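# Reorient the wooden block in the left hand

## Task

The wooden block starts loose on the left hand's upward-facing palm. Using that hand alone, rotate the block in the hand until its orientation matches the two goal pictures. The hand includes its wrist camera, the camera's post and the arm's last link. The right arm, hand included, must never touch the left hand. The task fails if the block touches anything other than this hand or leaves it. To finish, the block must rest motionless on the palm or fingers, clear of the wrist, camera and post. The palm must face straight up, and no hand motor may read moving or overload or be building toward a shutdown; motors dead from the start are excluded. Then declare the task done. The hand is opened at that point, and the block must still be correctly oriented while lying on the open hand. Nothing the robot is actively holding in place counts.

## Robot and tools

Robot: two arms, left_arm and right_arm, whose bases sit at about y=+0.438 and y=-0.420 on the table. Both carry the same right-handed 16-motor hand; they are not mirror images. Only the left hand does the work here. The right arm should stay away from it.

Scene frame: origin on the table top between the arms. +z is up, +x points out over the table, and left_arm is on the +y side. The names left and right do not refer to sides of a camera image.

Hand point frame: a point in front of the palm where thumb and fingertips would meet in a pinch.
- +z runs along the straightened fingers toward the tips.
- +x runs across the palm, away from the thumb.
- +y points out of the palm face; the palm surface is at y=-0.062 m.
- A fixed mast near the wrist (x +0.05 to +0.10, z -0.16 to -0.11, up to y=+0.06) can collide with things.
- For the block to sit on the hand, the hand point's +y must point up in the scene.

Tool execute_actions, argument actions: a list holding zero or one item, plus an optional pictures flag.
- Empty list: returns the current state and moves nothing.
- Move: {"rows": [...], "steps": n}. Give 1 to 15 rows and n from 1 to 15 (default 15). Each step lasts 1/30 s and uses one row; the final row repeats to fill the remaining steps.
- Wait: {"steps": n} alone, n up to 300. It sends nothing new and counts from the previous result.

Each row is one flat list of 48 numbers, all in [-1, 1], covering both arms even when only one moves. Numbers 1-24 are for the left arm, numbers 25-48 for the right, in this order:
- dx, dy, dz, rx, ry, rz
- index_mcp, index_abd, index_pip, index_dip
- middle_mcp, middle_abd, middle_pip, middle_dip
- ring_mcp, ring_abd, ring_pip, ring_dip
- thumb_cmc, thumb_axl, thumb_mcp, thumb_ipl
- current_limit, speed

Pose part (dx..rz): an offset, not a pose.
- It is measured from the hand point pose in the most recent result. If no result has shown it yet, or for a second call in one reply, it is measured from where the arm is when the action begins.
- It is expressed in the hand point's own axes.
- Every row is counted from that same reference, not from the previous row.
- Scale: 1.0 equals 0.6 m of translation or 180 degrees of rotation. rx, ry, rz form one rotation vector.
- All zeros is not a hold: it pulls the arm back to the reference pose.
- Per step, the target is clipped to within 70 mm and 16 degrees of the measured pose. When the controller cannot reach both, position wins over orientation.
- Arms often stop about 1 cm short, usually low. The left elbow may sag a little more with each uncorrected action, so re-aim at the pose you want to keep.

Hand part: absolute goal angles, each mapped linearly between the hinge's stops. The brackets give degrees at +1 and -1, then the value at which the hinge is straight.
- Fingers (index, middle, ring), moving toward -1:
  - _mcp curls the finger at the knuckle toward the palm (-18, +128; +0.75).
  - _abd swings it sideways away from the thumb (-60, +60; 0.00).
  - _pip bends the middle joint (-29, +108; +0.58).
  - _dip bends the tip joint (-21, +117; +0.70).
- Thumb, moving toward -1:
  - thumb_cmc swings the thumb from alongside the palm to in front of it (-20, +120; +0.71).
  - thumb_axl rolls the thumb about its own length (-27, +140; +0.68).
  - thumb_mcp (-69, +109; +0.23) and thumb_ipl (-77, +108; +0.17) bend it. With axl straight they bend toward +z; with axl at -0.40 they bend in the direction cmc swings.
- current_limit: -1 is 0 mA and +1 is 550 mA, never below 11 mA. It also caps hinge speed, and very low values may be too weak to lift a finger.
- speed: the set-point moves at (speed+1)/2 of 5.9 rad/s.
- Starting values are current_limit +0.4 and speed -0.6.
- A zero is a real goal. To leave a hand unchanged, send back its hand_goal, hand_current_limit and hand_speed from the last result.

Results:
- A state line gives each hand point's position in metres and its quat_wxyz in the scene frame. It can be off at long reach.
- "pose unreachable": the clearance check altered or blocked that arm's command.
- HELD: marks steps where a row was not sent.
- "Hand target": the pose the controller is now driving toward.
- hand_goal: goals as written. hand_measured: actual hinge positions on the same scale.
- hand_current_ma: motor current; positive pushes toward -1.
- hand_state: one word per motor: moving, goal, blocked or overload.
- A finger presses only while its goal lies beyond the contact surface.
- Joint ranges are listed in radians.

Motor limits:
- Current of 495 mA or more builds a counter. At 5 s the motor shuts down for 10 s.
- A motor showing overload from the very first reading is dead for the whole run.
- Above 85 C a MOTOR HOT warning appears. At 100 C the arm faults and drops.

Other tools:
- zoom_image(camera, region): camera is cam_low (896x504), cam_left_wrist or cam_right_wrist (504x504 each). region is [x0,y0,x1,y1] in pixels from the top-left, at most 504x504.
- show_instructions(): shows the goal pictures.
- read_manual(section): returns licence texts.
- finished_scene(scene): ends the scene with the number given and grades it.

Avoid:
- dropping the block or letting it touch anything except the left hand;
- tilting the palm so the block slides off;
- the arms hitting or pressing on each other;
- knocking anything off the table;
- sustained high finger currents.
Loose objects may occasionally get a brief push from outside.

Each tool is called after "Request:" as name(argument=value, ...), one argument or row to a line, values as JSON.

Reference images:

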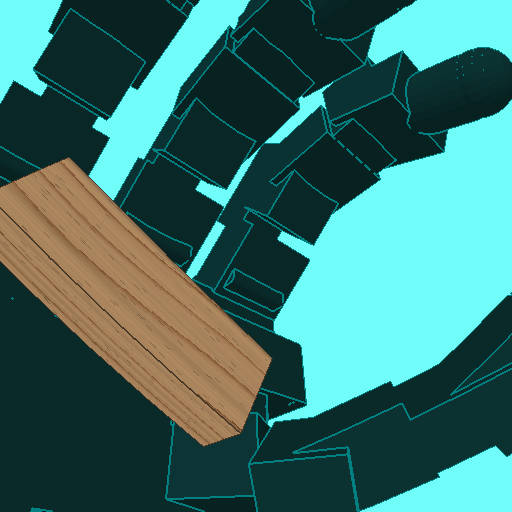

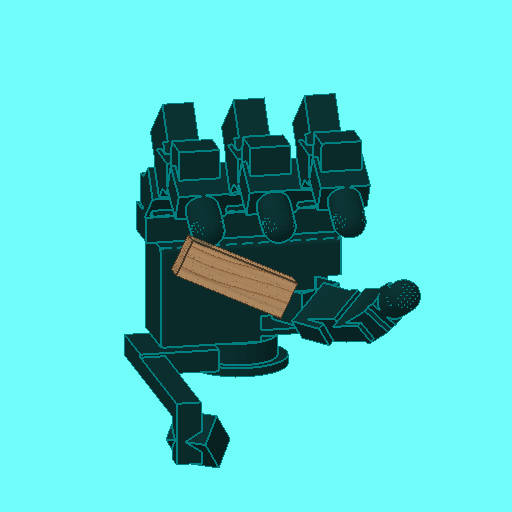

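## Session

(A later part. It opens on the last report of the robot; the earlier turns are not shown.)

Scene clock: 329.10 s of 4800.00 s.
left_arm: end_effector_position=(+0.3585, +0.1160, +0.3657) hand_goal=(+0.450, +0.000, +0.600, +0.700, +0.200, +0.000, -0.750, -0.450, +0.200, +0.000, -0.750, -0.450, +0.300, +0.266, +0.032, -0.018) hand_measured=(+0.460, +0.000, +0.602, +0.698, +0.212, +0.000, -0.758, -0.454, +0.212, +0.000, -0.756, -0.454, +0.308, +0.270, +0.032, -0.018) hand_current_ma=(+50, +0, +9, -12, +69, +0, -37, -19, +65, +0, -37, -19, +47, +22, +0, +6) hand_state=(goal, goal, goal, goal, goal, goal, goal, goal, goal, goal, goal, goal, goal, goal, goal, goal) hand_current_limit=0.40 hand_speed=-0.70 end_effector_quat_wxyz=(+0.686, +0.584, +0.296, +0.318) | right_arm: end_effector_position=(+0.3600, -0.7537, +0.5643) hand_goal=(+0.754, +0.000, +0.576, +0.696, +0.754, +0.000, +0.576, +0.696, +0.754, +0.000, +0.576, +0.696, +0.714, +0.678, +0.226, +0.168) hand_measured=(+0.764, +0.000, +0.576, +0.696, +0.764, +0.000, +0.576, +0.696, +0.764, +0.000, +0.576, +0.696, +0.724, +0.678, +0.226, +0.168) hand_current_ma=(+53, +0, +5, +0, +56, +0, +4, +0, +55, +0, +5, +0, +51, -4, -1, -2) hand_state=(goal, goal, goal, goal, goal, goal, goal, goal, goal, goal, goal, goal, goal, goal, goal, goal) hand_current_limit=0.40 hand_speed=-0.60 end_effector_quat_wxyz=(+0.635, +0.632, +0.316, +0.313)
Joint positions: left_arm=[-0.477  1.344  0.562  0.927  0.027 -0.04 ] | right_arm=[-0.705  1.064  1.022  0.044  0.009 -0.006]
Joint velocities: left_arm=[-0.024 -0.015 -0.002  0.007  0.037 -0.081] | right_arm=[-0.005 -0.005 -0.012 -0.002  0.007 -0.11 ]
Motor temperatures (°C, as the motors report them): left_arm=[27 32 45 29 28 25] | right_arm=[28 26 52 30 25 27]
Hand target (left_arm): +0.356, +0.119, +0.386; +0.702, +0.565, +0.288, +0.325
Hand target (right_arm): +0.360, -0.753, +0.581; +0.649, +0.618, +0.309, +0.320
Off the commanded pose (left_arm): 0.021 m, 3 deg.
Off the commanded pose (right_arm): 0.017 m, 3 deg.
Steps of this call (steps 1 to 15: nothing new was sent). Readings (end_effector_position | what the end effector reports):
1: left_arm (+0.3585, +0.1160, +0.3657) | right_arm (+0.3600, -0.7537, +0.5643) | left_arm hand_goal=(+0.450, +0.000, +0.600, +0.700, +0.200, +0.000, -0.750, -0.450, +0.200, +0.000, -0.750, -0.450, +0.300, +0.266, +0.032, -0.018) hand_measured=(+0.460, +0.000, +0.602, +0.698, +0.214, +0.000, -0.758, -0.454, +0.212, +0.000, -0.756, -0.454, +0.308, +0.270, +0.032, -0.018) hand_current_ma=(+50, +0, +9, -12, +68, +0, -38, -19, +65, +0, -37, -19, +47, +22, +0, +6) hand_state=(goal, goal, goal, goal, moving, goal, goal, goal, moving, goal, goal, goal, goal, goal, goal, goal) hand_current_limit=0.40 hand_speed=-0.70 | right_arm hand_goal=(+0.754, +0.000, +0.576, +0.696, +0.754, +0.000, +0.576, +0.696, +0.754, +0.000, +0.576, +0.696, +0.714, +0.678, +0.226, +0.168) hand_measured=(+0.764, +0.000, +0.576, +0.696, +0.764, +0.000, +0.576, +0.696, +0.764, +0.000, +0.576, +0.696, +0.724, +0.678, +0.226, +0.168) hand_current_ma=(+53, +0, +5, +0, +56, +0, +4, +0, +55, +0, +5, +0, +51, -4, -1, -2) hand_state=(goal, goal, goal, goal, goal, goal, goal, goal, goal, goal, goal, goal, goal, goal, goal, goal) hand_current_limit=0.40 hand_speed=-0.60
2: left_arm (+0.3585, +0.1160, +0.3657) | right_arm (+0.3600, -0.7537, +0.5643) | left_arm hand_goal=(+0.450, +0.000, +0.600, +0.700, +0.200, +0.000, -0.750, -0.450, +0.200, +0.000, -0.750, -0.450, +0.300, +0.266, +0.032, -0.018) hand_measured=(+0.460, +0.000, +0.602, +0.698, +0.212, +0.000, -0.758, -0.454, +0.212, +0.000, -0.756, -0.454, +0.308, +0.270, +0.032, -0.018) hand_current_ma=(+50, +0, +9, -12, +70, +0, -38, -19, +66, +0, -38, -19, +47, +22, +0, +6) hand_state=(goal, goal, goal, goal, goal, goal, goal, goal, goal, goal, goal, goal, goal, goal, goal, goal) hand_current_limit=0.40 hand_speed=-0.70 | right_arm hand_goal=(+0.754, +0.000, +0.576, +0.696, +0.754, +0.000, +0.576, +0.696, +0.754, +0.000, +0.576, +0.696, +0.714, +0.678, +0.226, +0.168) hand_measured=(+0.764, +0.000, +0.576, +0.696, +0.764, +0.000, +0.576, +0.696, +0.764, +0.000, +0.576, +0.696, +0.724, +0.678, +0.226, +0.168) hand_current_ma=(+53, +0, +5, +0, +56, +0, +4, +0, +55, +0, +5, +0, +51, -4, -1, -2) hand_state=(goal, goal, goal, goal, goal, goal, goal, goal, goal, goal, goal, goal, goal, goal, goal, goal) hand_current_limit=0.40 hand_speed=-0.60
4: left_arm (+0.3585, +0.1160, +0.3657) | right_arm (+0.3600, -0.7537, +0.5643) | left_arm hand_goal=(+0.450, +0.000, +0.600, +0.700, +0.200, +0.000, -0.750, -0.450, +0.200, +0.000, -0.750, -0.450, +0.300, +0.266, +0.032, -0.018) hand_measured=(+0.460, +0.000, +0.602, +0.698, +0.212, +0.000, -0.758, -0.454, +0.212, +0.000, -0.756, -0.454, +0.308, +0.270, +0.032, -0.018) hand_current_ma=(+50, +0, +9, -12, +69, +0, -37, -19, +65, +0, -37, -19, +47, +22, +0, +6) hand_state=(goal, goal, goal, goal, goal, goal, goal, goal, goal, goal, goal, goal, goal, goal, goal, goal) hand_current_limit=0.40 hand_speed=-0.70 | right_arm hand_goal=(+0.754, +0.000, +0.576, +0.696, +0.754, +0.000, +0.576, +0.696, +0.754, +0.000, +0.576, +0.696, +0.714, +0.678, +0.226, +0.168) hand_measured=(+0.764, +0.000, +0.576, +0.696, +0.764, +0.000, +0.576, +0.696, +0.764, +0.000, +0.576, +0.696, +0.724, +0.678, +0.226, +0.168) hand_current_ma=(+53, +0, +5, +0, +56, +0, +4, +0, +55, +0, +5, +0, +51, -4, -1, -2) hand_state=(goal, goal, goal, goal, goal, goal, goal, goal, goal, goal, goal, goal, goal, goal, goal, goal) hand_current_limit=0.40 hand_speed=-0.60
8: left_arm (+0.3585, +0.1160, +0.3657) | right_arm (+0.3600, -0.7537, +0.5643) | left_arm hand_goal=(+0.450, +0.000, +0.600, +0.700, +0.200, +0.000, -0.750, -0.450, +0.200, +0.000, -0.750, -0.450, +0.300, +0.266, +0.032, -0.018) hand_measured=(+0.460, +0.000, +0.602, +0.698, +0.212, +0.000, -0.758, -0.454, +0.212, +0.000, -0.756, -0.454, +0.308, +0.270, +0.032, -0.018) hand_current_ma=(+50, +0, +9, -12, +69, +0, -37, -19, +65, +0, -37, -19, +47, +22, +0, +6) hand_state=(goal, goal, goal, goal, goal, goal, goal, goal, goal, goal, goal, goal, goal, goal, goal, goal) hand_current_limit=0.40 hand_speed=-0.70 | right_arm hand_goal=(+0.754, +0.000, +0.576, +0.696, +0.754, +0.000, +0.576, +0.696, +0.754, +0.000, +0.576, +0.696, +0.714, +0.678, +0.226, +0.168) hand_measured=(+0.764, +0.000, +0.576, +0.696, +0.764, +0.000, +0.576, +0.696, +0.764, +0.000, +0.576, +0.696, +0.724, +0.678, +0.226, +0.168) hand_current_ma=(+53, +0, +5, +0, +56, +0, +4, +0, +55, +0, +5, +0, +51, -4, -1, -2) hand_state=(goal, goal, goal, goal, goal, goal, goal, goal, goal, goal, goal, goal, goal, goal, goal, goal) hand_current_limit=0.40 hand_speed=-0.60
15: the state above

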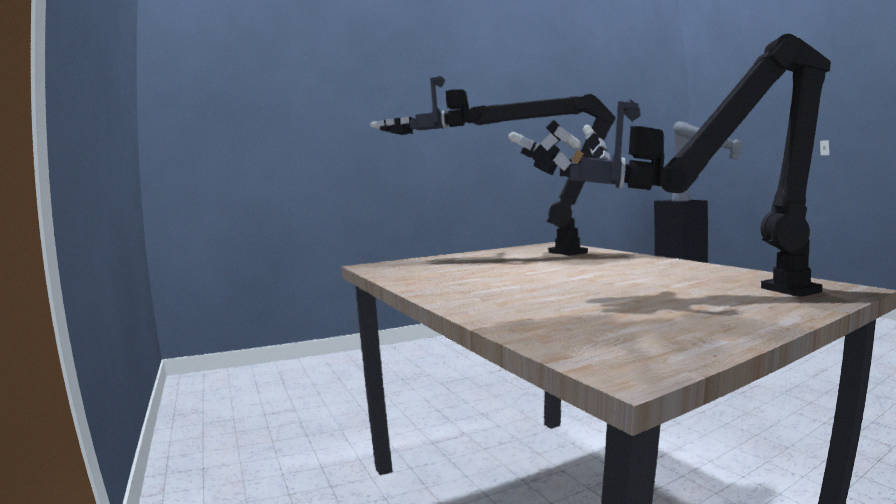

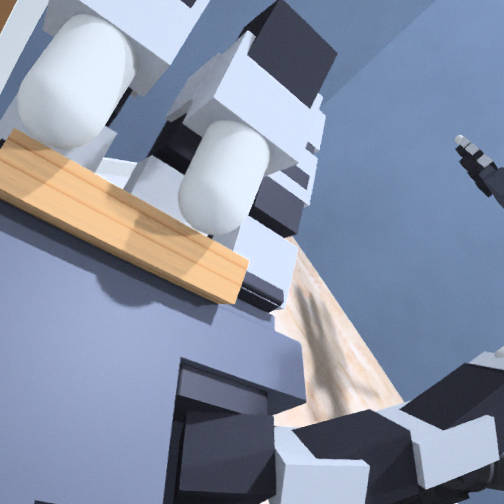

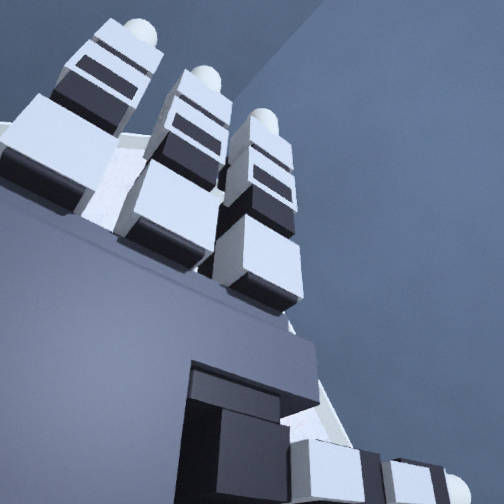

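Request:
execute_actions(
  actions=[
    {"rows": [[0,0.035,0,-0.05,0,0, 0.45,0,0.6,0.7, -0.3,0,-0.2,0.2, -0.3,0,-0.2,0.2, 0.3,0.266,0.032,-0.018, 0.4,-0.7, 0,0.029,0,-0.014,0,0, 0.754,0,0.576,0.696, 0.754,0,0.576,0.696, 0.754,0,0.576,0.696, 0.714,0.678,0.226,0.168, 0.4,-0.6]], "steps": 15},
  ],
  pictures=false,
)

Request:
execute_actions(
  actions=[
    {"steps": 20},
  ],
)

Request:
zoom_image(
  camera="cam_low",
  region=[510, 80, 660, 190],
)

Scene clock: 343.00 s of 4800.00 s.
left_arm: end_effector_position=(+0.3560, +0.1193, +0.3667) hand_goal=(+0.450, +0.000, +0.600, +0.700, -0.300, +0.000, -0.200, +0.200, -0.300, +0.000, -0.200, +0.200, +0.300, +0.266, +0.032, -0.018) hand_measured=(+0.464, +0.000, +0.602, +0.698, -0.080, +0.000, -0.454, -0.150, -0.080, +0.000, -0.452, -0.150, +0.310, +0.270, +0.032, -0.018) hand_current_ma=(+71, +0, +13, -10, +58, +0, -71, -49, +54, +0, -70, -49, +49, +22, +4, +6) hand_state=(goal, goal, goal, goal, moving, goal, moving, moving, moving, goal, moving, moving, goal, goal, goal, goal) hand_current_limit=0.40 hand_speed=-0.70 end_effector_quat_wxyz=(+0.714, +0.548, +0.280, +0.334) | right_arm: end_effector_position=(+0.3600, -0.7537, +0.5643) hand_goal=(+0.754, +0.000, +0.576, +0.696, +0.754, +0.000, +0.576, +0.696, +0.754, +0.000, +0.576, +0.696, +0.714, +0.678, +0.226, +0.168) hand_measured=(+0.764, +0.000, +0.576, +0.696, +0.764, +0.000, +0.576, +0.696, +0.764, +0.000, +0.576, +0.696, +0.724, +0.678, +0.226, +0.168) hand_current_ma=(+53, +0, +5, +0, +56, +0, +4, +0, +55, +0, +5, +0, +51, -4, -1, -2) hand_state=(goal, goal, goal, goal, goal, goal, goal, goal, goal, goal, goal, goal, goal, goal, goal, goal) hand_current_limit=0.40 hand_speed=-0.60 end_effector_quat_wxyz=(+0.635, +0.632, +0.316, +0.313)
Joint positions: left_arm=[-0.477  1.431  0.563  1.114  0.02  -0.04 ] | right_arm=[-0.705  1.064  1.022  0.044  0.009 -0.006]
Joint velocities: left_arm=[-0.015 -0.005  0.007  0.017 -0.007 -0.022] | right_arm=[ 0.015 -0.015 -0.002 -0.002 -0.007 -0.037]
Motor temperatures (°C, as the motors report them): left_arm=[27 32 45 29 28 25] | right_arm=[28 26 52 30 25 27]
Hand target (left_arm): +0.356, +0.119, +0.386; +0.730, +0.528, +0.271, +0.340
Hand target (right_arm): +0.360, -0.753, +0.581; +0.649, +0.618, +0.309, +0.320
Off the commanded pose (left_arm): 0.020 m, 3 deg.
Off the commanded pose (right_arm): 0.017 m, 3 deg.
Steps of this call (steps 1 to 402: nothing new was sent; steps 403 to 417: all 15 steps of this action). Readings (end_effector_position | what the end effector reports):
403: left_arm (+0.3571, +0.1175, +0.3690) | right_arm (+0.3600, -0.7537, +0.5643) | left_arm hand_goal=(+0.450, +0.000, +0.600, +0.700, -0.300, +0.000, -0.200, +0.200, -0.300, +0.000, -0.200, +0.200, +0.300, +0.266, +0.032, -0.018) hand_measured=(+0.460, +0.000, +0.602, +0.698, +0.212, +0.000, -0.758, -0.454, +0.212, +0.000, -0.756, -0.454, +0.308, +0.270, +0.032, -0.018) hand_current_ma=(+50, +0, +9, -12, +69, +0, -37, -19, +65, +0, -37, -19, +47, +22, +0, +6) hand_state=(goal, goal, goal, goal, moving, goal, moving, moving, moving, goal, moving, moving, goal, goal, goal, goal) hand_current_limit=0.40 hand_speed=-0.70 | right_arm hand_goal=(+0.754, +0.000, +0.576, +0.696, +0.754, +0.000, +0.576, +0.696, +0.754, +0.000, +0.576, +0.696, +0.714, +0.678, +0.226, +0.168) hand_measured=(+0.764, +0.000, +0.576, +0.696, +0.764, +0.000, +0.576, +0.696, +0.764, +0.000, +0.576, +0.696, +0.724, +0.678, +0.226, +0.168) hand_current_ma=(+53, +0, +5, +0, +56, +0, +4, +0, +55, +0, +5, +0, +51, -4, -1, -2) hand_state=(goal, goal, goal, goal, goal, goal, goal, goal, goal, goal, goal, goal, goal, goal, goal, goal) hand_current_limit=0.40 hand_speed=-0.60
404: left_arm (+0.3550, +0.1195, +0.3729) | right_arm (+0.3600, -0.7537, +0.5643) | left_arm hand_goal=(+0.450, +0.000, +0.600, +0.700, -0.300, +0.000, -0.200, +0.200, -0.300, +0.000, -0.200, +0.200, +0.300, +0.266, +0.032, -0.018) hand_measured=(+0.464, +0.000, +0.602, +0.698, +0.212, +0.000, -0.758, -0.452, +0.212, +0.000, -0.756, -0.454, +0.310, +0.270, +0.032, -0.018) hand_current_ma=(+84, +0, +13, -10, +117, +0, -83, -66, +114, +0, -88, -66, +49, +22, +5, +6) hand_state=(moving, goal, goal, goal, moving, goal, moving, moving, moving, goal, moving, moving, goal, goal, goal, goal) hand_current_limit=0.40 hand_speed=-0.70 | right_arm hand_goal=(+0.754, +0.000, +0.576, +0.696, +0.754, +0.000, +0.576, +0.696, +0.754, +0.000, +0.576, +0.696, +0.714, +0.678, +0.226, +0.168) hand_measured=(+0.764, +0.000, +0.576, +0.696, +0.764, +0.000, +0.576, +0.696, +0.764, +0.000, +0.576, +0.696, +0.724, +0.678, +0.226, +0.168) hand_current_ma=(+53, +0, +5, +0, +56, +0, +4, +0, +55, +0, +5, +0, +51, -4, -1, -2) hand_state=(goal, goal, goal, goal, goal, goal, goal, goal, goal, goal, goal, goal, goal, goal, goal, goal) hand_current_limit=0.40 hand_speed=-0.60
406: left_arm (+0.3532, +0.1213, +0.3758) | right_arm (+0.3600, -0.7537, +0.5643) | left_arm hand_goal=(+0.450, +0.000, +0.600, +0.700, -0.300, +0.000, -0.200, +0.200, -0.300, +0.000, -0.200, +0.200, +0.300, +0.266, +0.032, -0.018) hand_measured=(+0.464, +0.000, +0.602, +0.698, +0.180, +0.000, -0.722, -0.418, +0.178, +0.000, -0.720, -0.418, +0.310, +0.270, +0.032, -0.018) hand_current_ma=(+71, +0, +13, -10, +78, +0, -65, -49, +72, +0, -63, -49, +49, +22, +3, +6) hand_state=(goal, goal, goal, goal, moving, goal, moving, moving, moving, goal, moving, moving, goal, goal, goal, goal) hand_current_limit=0.40 hand_speed=-0.70 | right_arm hand_goal=(+0.754, +0.000, +0.576, +0.696, +0.754, +0.000, +0.576, +0.696, +0.754, +0.000, +0.576, +0.696, +0.714, +0.678, +0.226, +0.168) hand_measured=(+0.764, +0.000, +0.576, +0.696, +0.764, +0.000, +0.576, +0.696, +0.764, +0.000, +0.576, +0.696, +0.724, +0.678, +0.226, +0.168) hand_current_ma=(+53, +0, +5, +0, +56, +0, +4, +0, +55, +0, +5, +0, +51, -4, -1, -2) hand_state=(goal, goal, goal, goal, goal, goal, goal, goal, goal, goal, goal, goal, goal, goal, goal, goal) hand_current_limit=0.40 hand_speed=-0.60
410: left_arm (+0.3559, +0.1194, +0.3675) | right_arm (+0.3600, -0.7537, +0.5643) | left_arm hand_goal=(+0.450, +0.000, +0.600, +0.700, -0.300, +0.000, -0.200, +0.200, -0.300, +0.000, -0.200, +0.200, +0.300, +0.266, +0.032, -0.018) hand_measured=(+0.464, +0.000, +0.602, +0.698, +0.086, +0.000, -0.626, -0.322, +0.084, +0.000, -0.624, -0.322, +0.310, +0.270, +0.032, -0.018) hand_current_ma=(+71, +0, +13, -10, +82, +0, -71, -49, +77, +0, -69, -49, +49, +22, +4, +6) hand_state=(goal, goal, goal, goal, moving, goal, moving, moving, moving, goal, moving, moving, goal, goal, goal, goal) hand_current_limit=0.40 hand_speed=-0.70 | right_arm hand_goal=(+0.754, +0.000, +0.576, +0.696, +0.754, +0.000, +0.576, +0.696, +0.754, +0.000, +0.576, +0.696, +0.714, +0.678, +0.226, +0.168) hand_measured=(+0.764, +0.000, +0.576, +0.696, +0.764, +0.000, +0.576, +0.696, +0.764, +0.000, +0.576, +0.696, +0.724, +0.678, +0.226, +0.168) hand_current_ma=(+53, +0, +5, +0, +56, +0, +4, +0, +55, +0, +5, +0, +51, -4, -1, -2) hand_state=(goal, goal, goal, goal, goal, goal, goal, goal, goal, goal, goal, goal, goal, goal, goal, goal) hand_current_limit=0.40 hand_speed=-0.60
417: the state above

Scene clock: 343.67 s of 4800.00 s.
left_arm: end_effector_position=(+0.3560, +0.1193, +0.3668) hand_goal=(+0.450, +0.000, +0.600, +0.700, -0.300, +0.000, -0.200, +0.200, -0.300, +0.000, -0.200, +0.200, +0.300, +0.266, +0.032, -0.018) hand_measured=(+0.464, +0.000, +0.602, +0.698, -0.298, +0.000, -0.208, +0.196, -0.298, +0.000, -0.206, +0.196, +0.310, +0.270, +0.032, -0.018) hand_current_ma=(+71, +0, +13, -10, +6, +0, -41, -21, +6, +0, -41, -21, +49, +22, +4, +6) hand_state=(goal, goal, goal, goal, goal, goal, goal, goal, goal, goal, goal, goal, goal, goal, goal, goal) hand_current_limit=0.40 hand_speed=-0.70 end_effector_quat_wxyz=(+0.714, +0.548, +0.280, +0.334) | right_arm: end_effector_position=(+0.3600, -0.7537, +0.5643) hand_goal=(+0.754, +0.000, +0.576, +0.696, +0.754, +0.000, +0.576, +0.696, +0.754, +0.000, +0.576, +0.696, +0.714, +0.678, +0.226, +0.168) hand_measured=(+0.764, +0.000, +0.576, +0.696, +0.764, +0.000, +0.576, +0.696, +0.764, +0.000, +0.576, +0.696, +0.724, +0.678, +0.226, +0.168) hand_current_ma=(+53, +0, +5, +0, +56, +0, +4, +0, +55, +0, +5, +0, +51, -4, -1, -2) hand_state=(goal, goal, goal, goal, goal, goal, goal, goal, goal, goal, goal, goal, goal, goal, goal, goal) hand_current_limit=0.40 hand_speed=-0.60 end_effector_quat_wxyz=(+0.635, +0.632, +0.316, +0.313)
Joint positions: left_arm=[-0.477  1.431  0.563  1.115  0.02  -0.04 ] | right_arm=[-0.705  1.064  1.022  0.044  0.009 -0.006]
Joint velocities: left_arm=[-0.015 -0.024 -0.012 -0.002 -0.051 -0.022] | right_arm=[-0.005 -0.005 -0.012 -0.002 -0.022 -0.007]
Motor temperatures (°C, as the motors report them): left_arm=[27 32 45 29 28 25] | right_arm=[28 26 52 30 25 27]
Hand target (left_arm): +0.356, +0.119, +0.386; +0.730, +0.528, +0.271, +0.340
Hand target (right_arm): +0.360, -0.753, +0.581; +0.649, +0.618, +0.309, +0.320
Off the commanded pose (left_arm): 0.020 m, 3 deg.
Off the commanded pose (right_arm): 0.017 m, 3 deg.
Steps of this call (steps 1 to 20: nothing new was sent). Readings (end_effector_position | what the end effector reports):
1: left_arm (+0.3560, +0.1193, +0.3668) | right_arm (+0.3600, -0.7537, +0.5643) | left_arm hand_goal=(+0.450, +0.000, +0.600, +0.700, -0.300, +0.000, -0.200, +0.200, -0.300, +0.000, -0.200, +0.200, +0.300, +0.266, +0.032, -0.018) hand_measured=(+0.464, +0.000, +0.602, +0.698, -0.104, +0.000, -0.430, -0.126, -0.104, +0.000, -0.428, -0.126, +0.310, +0.270, +0.032, -0.018) hand_current_ma=(+71, +0, +13, -10, +57, +0, -71, -49, +53, +0, -69, -49, +49, +22, +4, +6) hand_state=(goal, goal, goal, goal, moving, goal, moving, moving, moving, goal, moving, moving, goal, goal, goal, goal) hand_current_limit=0.40 hand_speed=-0.70 | right_arm hand_goal=(+0.754, +0.000, +0.576, +0.696, +0.754, +0.000, +0.576, +0.696, +0.754, +0.000, +0.576, +0.696, +0.714, +0.678, +0.226, +0.168) hand_measured=(+0.764, +0.000, +0.576, +0.696, +0.764, +0.000, +0.576, +0.696, +0.764, +0.000, +0.576, +0.696, +0.724, +0.678, +0.226, +0.168) hand_current_ma=(+53, +0, +5, +0, +56, +0, +4, +0, +55, +0, +5, +0, +51, -4, -1, -2) hand_state=(goal, goal, goal, goal, goal, goal, goal, goal, goal, goal, goal, goal, goal, goal, goal, goal) hand_current_limit=0.40 hand_speed=-0.60
2: left_arm (+0.3560, +0.1193, +0.3668) | right_arm (+0.3600, -0.7537, +0.5643) | left_arm hand_goal=(+0.450, +0.000, +0.600, +0.700, -0.300, +0.000, -0.200, +0.200, -0.300, +0.000, -0.200, +0.200, +0.300, +0.266, +0.032, -0.018) hand_measured=(+0.464, +0.000, +0.602, +0.698, -0.126, +0.000, -0.404, -0.102, -0.128, +0.000, -0.402, -0.102, +0.310, +0.270, +0.032, -0.018) hand_current_ma=(+71, +0, +13, -10, +53, +0, -71, -49, +50, +0, -70, -49, +49, +22, +4, +6) hand_state=(goal, goal, goal, goal, moving, goal, moving, moving, moving, goal, moving, moving, goal, goal, goal, goal) hand_current_limit=0.40 hand_speed=-0.70 | right_arm hand_goal=(+0.754, +0.000, +0.576, +0.696, +0.754, +0.000, +0.576, +0.696, +0.754, +0.000, +0.576, +0.696, +0.714, +0.678, +0.226, +0.168) hand_measured=(+0.764, +0.000, +0.576, +0.696, +0.764, +0.000, +0.576, +0.696, +0.764, +0.000, +0.576, +0.696, +0.724, +0.678, +0.226, +0.168) hand_current_ma=(+53, +0, +5, +0, +56, +0, +4, +0, +55, +0, +5, +0, +51, -4, -1, -2) hand_state=(goal, goal, goal, goal, goal, goal, goal, goal, goal, goal, goal, goal, goal, goal, goal, goal) hand_current_limit=0.40 hand_speed=-0.60
4: left_arm (+0.3560, +0.1193, +0.3668) | right_arm (+0.3600, -0.7537, +0.5643) | left_arm hand_goal=(+0.450, +0.000, +0.600, +0.700, -0.300, +0.000, -0.200, +0.200, -0.300, +0.000, -0.200, +0.200, +0.300, +0.266, +0.032, -0.018) hand_measured=(+0.464, +0.000, +0.602, +0.698, -0.174, +0.000, -0.356, -0.052, -0.176, +0.000, -0.354, -0.052, +0.310, +0.270, +0.032, -0.018) hand_current_ma=(+71, +0, +13, -10, +48, +0, -71, -50, +44, +0, -70, -50, +49, +22, +4, +6) hand_state=(goal, goal, goal, goal, moving, goal, moving, moving, moving, goal, moving, moving, goal, goal, goal, goal) hand_current_limit=0.40 hand_speed=-0.70 | right_arm hand_goal=(+0.754, +0.000, +0.576, +0.696, +0.754, +0.000, +0.576, +0.696, +0.754, +0.000, +0.576, +0.696, +0.714, +0.678, +0.226, +0.168) hand_measured=(+0.764, +0.000, +0.576, +0.696, +0.764, +0.000, +0.576, +0.696, +0.764, +0.000, +0.576, +0.696, +0.724, +0.678, +0.226, +0.168) hand_current_ma=(+53, +0, +5, +0, +56, +0, +4, +0, +55, +0, +5, +0, +51, -4, -1, -2) hand_state=(goal, goal, goal, goal, goal, goal, goal, goal, goal, goal, goal, goal, goal, goal, goal, goal) hand_current_limit=0.40 hand_speed=-0.60
8: left_arm (+0.3560, +0.1193, +0.3668) | right_arm (+0.3600, -0.7537, +0.5643) | left_arm hand_goal=(+0.450, +0.000, +0.600, +0.700, -0.300, +0.000, -0.200, +0.200, -0.300, +0.000, -0.200, +0.200, +0.300, +0.266, +0.032, -0.018) hand_measured=(+0.464, +0.000, +0.602, +0.698, -0.268, +0.000, -0.258, +0.044, -0.270, +0.000, -0.254, +0.044, +0.310, +0.270, +0.032, -0.018) hand_current_ma=(+71, +0, +13, -10, +23, +0, -72, -50, +20, +0, -71, -50, +49, +22, +4, +6) hand_state=(goal, goal, goal, goal, moving, goal, moving, moving, moving, goal, moving, moving, goal, goal, goal, goal) hand_current_limit=0.40 hand_speed=-0.70 | right_arm hand_goal=(+0.754, +0.000, +0.576, +0.696, +0.754, +0.000, +0.576, +0.696, +0.754, +0.000, +0.576, +0.696, +0.714, +0.678, +0.226, +0.168) hand_measured=(+0.764, +0.000, +0.576, +0.696, +0.764, +0.000, +0.576, +0.696, +0.764, +0.000, +0.576, +0.696, +0.724, +0.678, +0.226, +0.168) hand_current_ma=(+53, +0, +5, +0, +56, +0, +4, +0, +55, +0, +5, +0, +51, -4, -1, -2) hand_state=(goal, goal, goal, goal, goal, goal, goal, goal, goal, goal, goal, goal, goal, goal, goal, goal) hand_current_limit=0.40 hand_speed=-0.60
20: the state above

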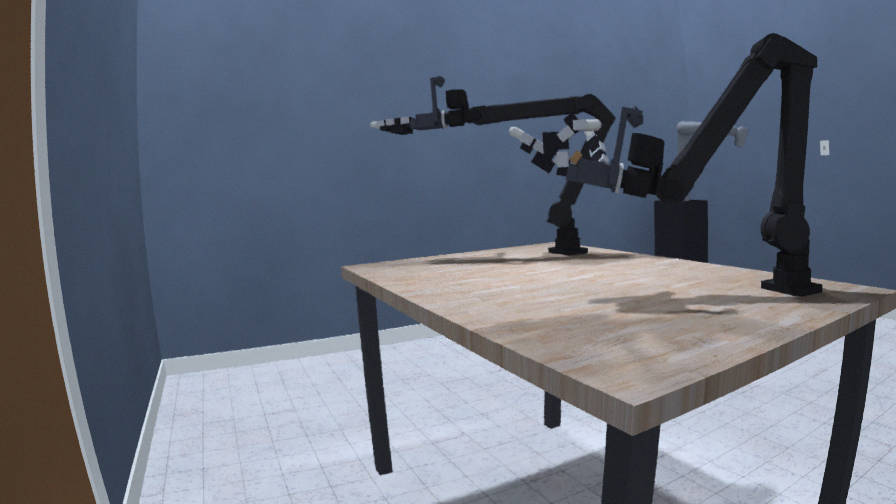

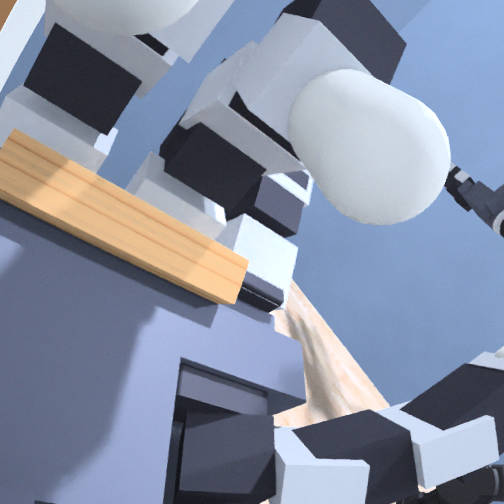

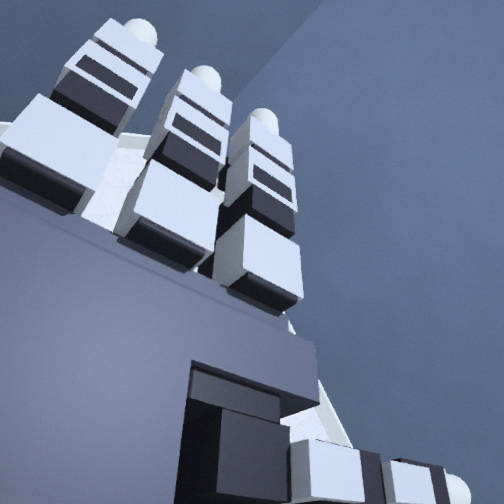

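Region (510, 80, 660, 190) of cam_low's 896x504 image, scaled by 3.360, with more detail than that image has; it fills the top 370 rows of this view, and the rest is white.

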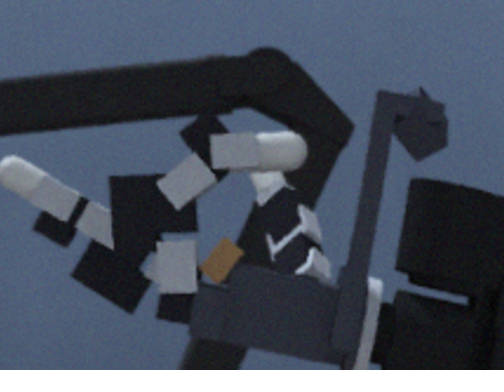

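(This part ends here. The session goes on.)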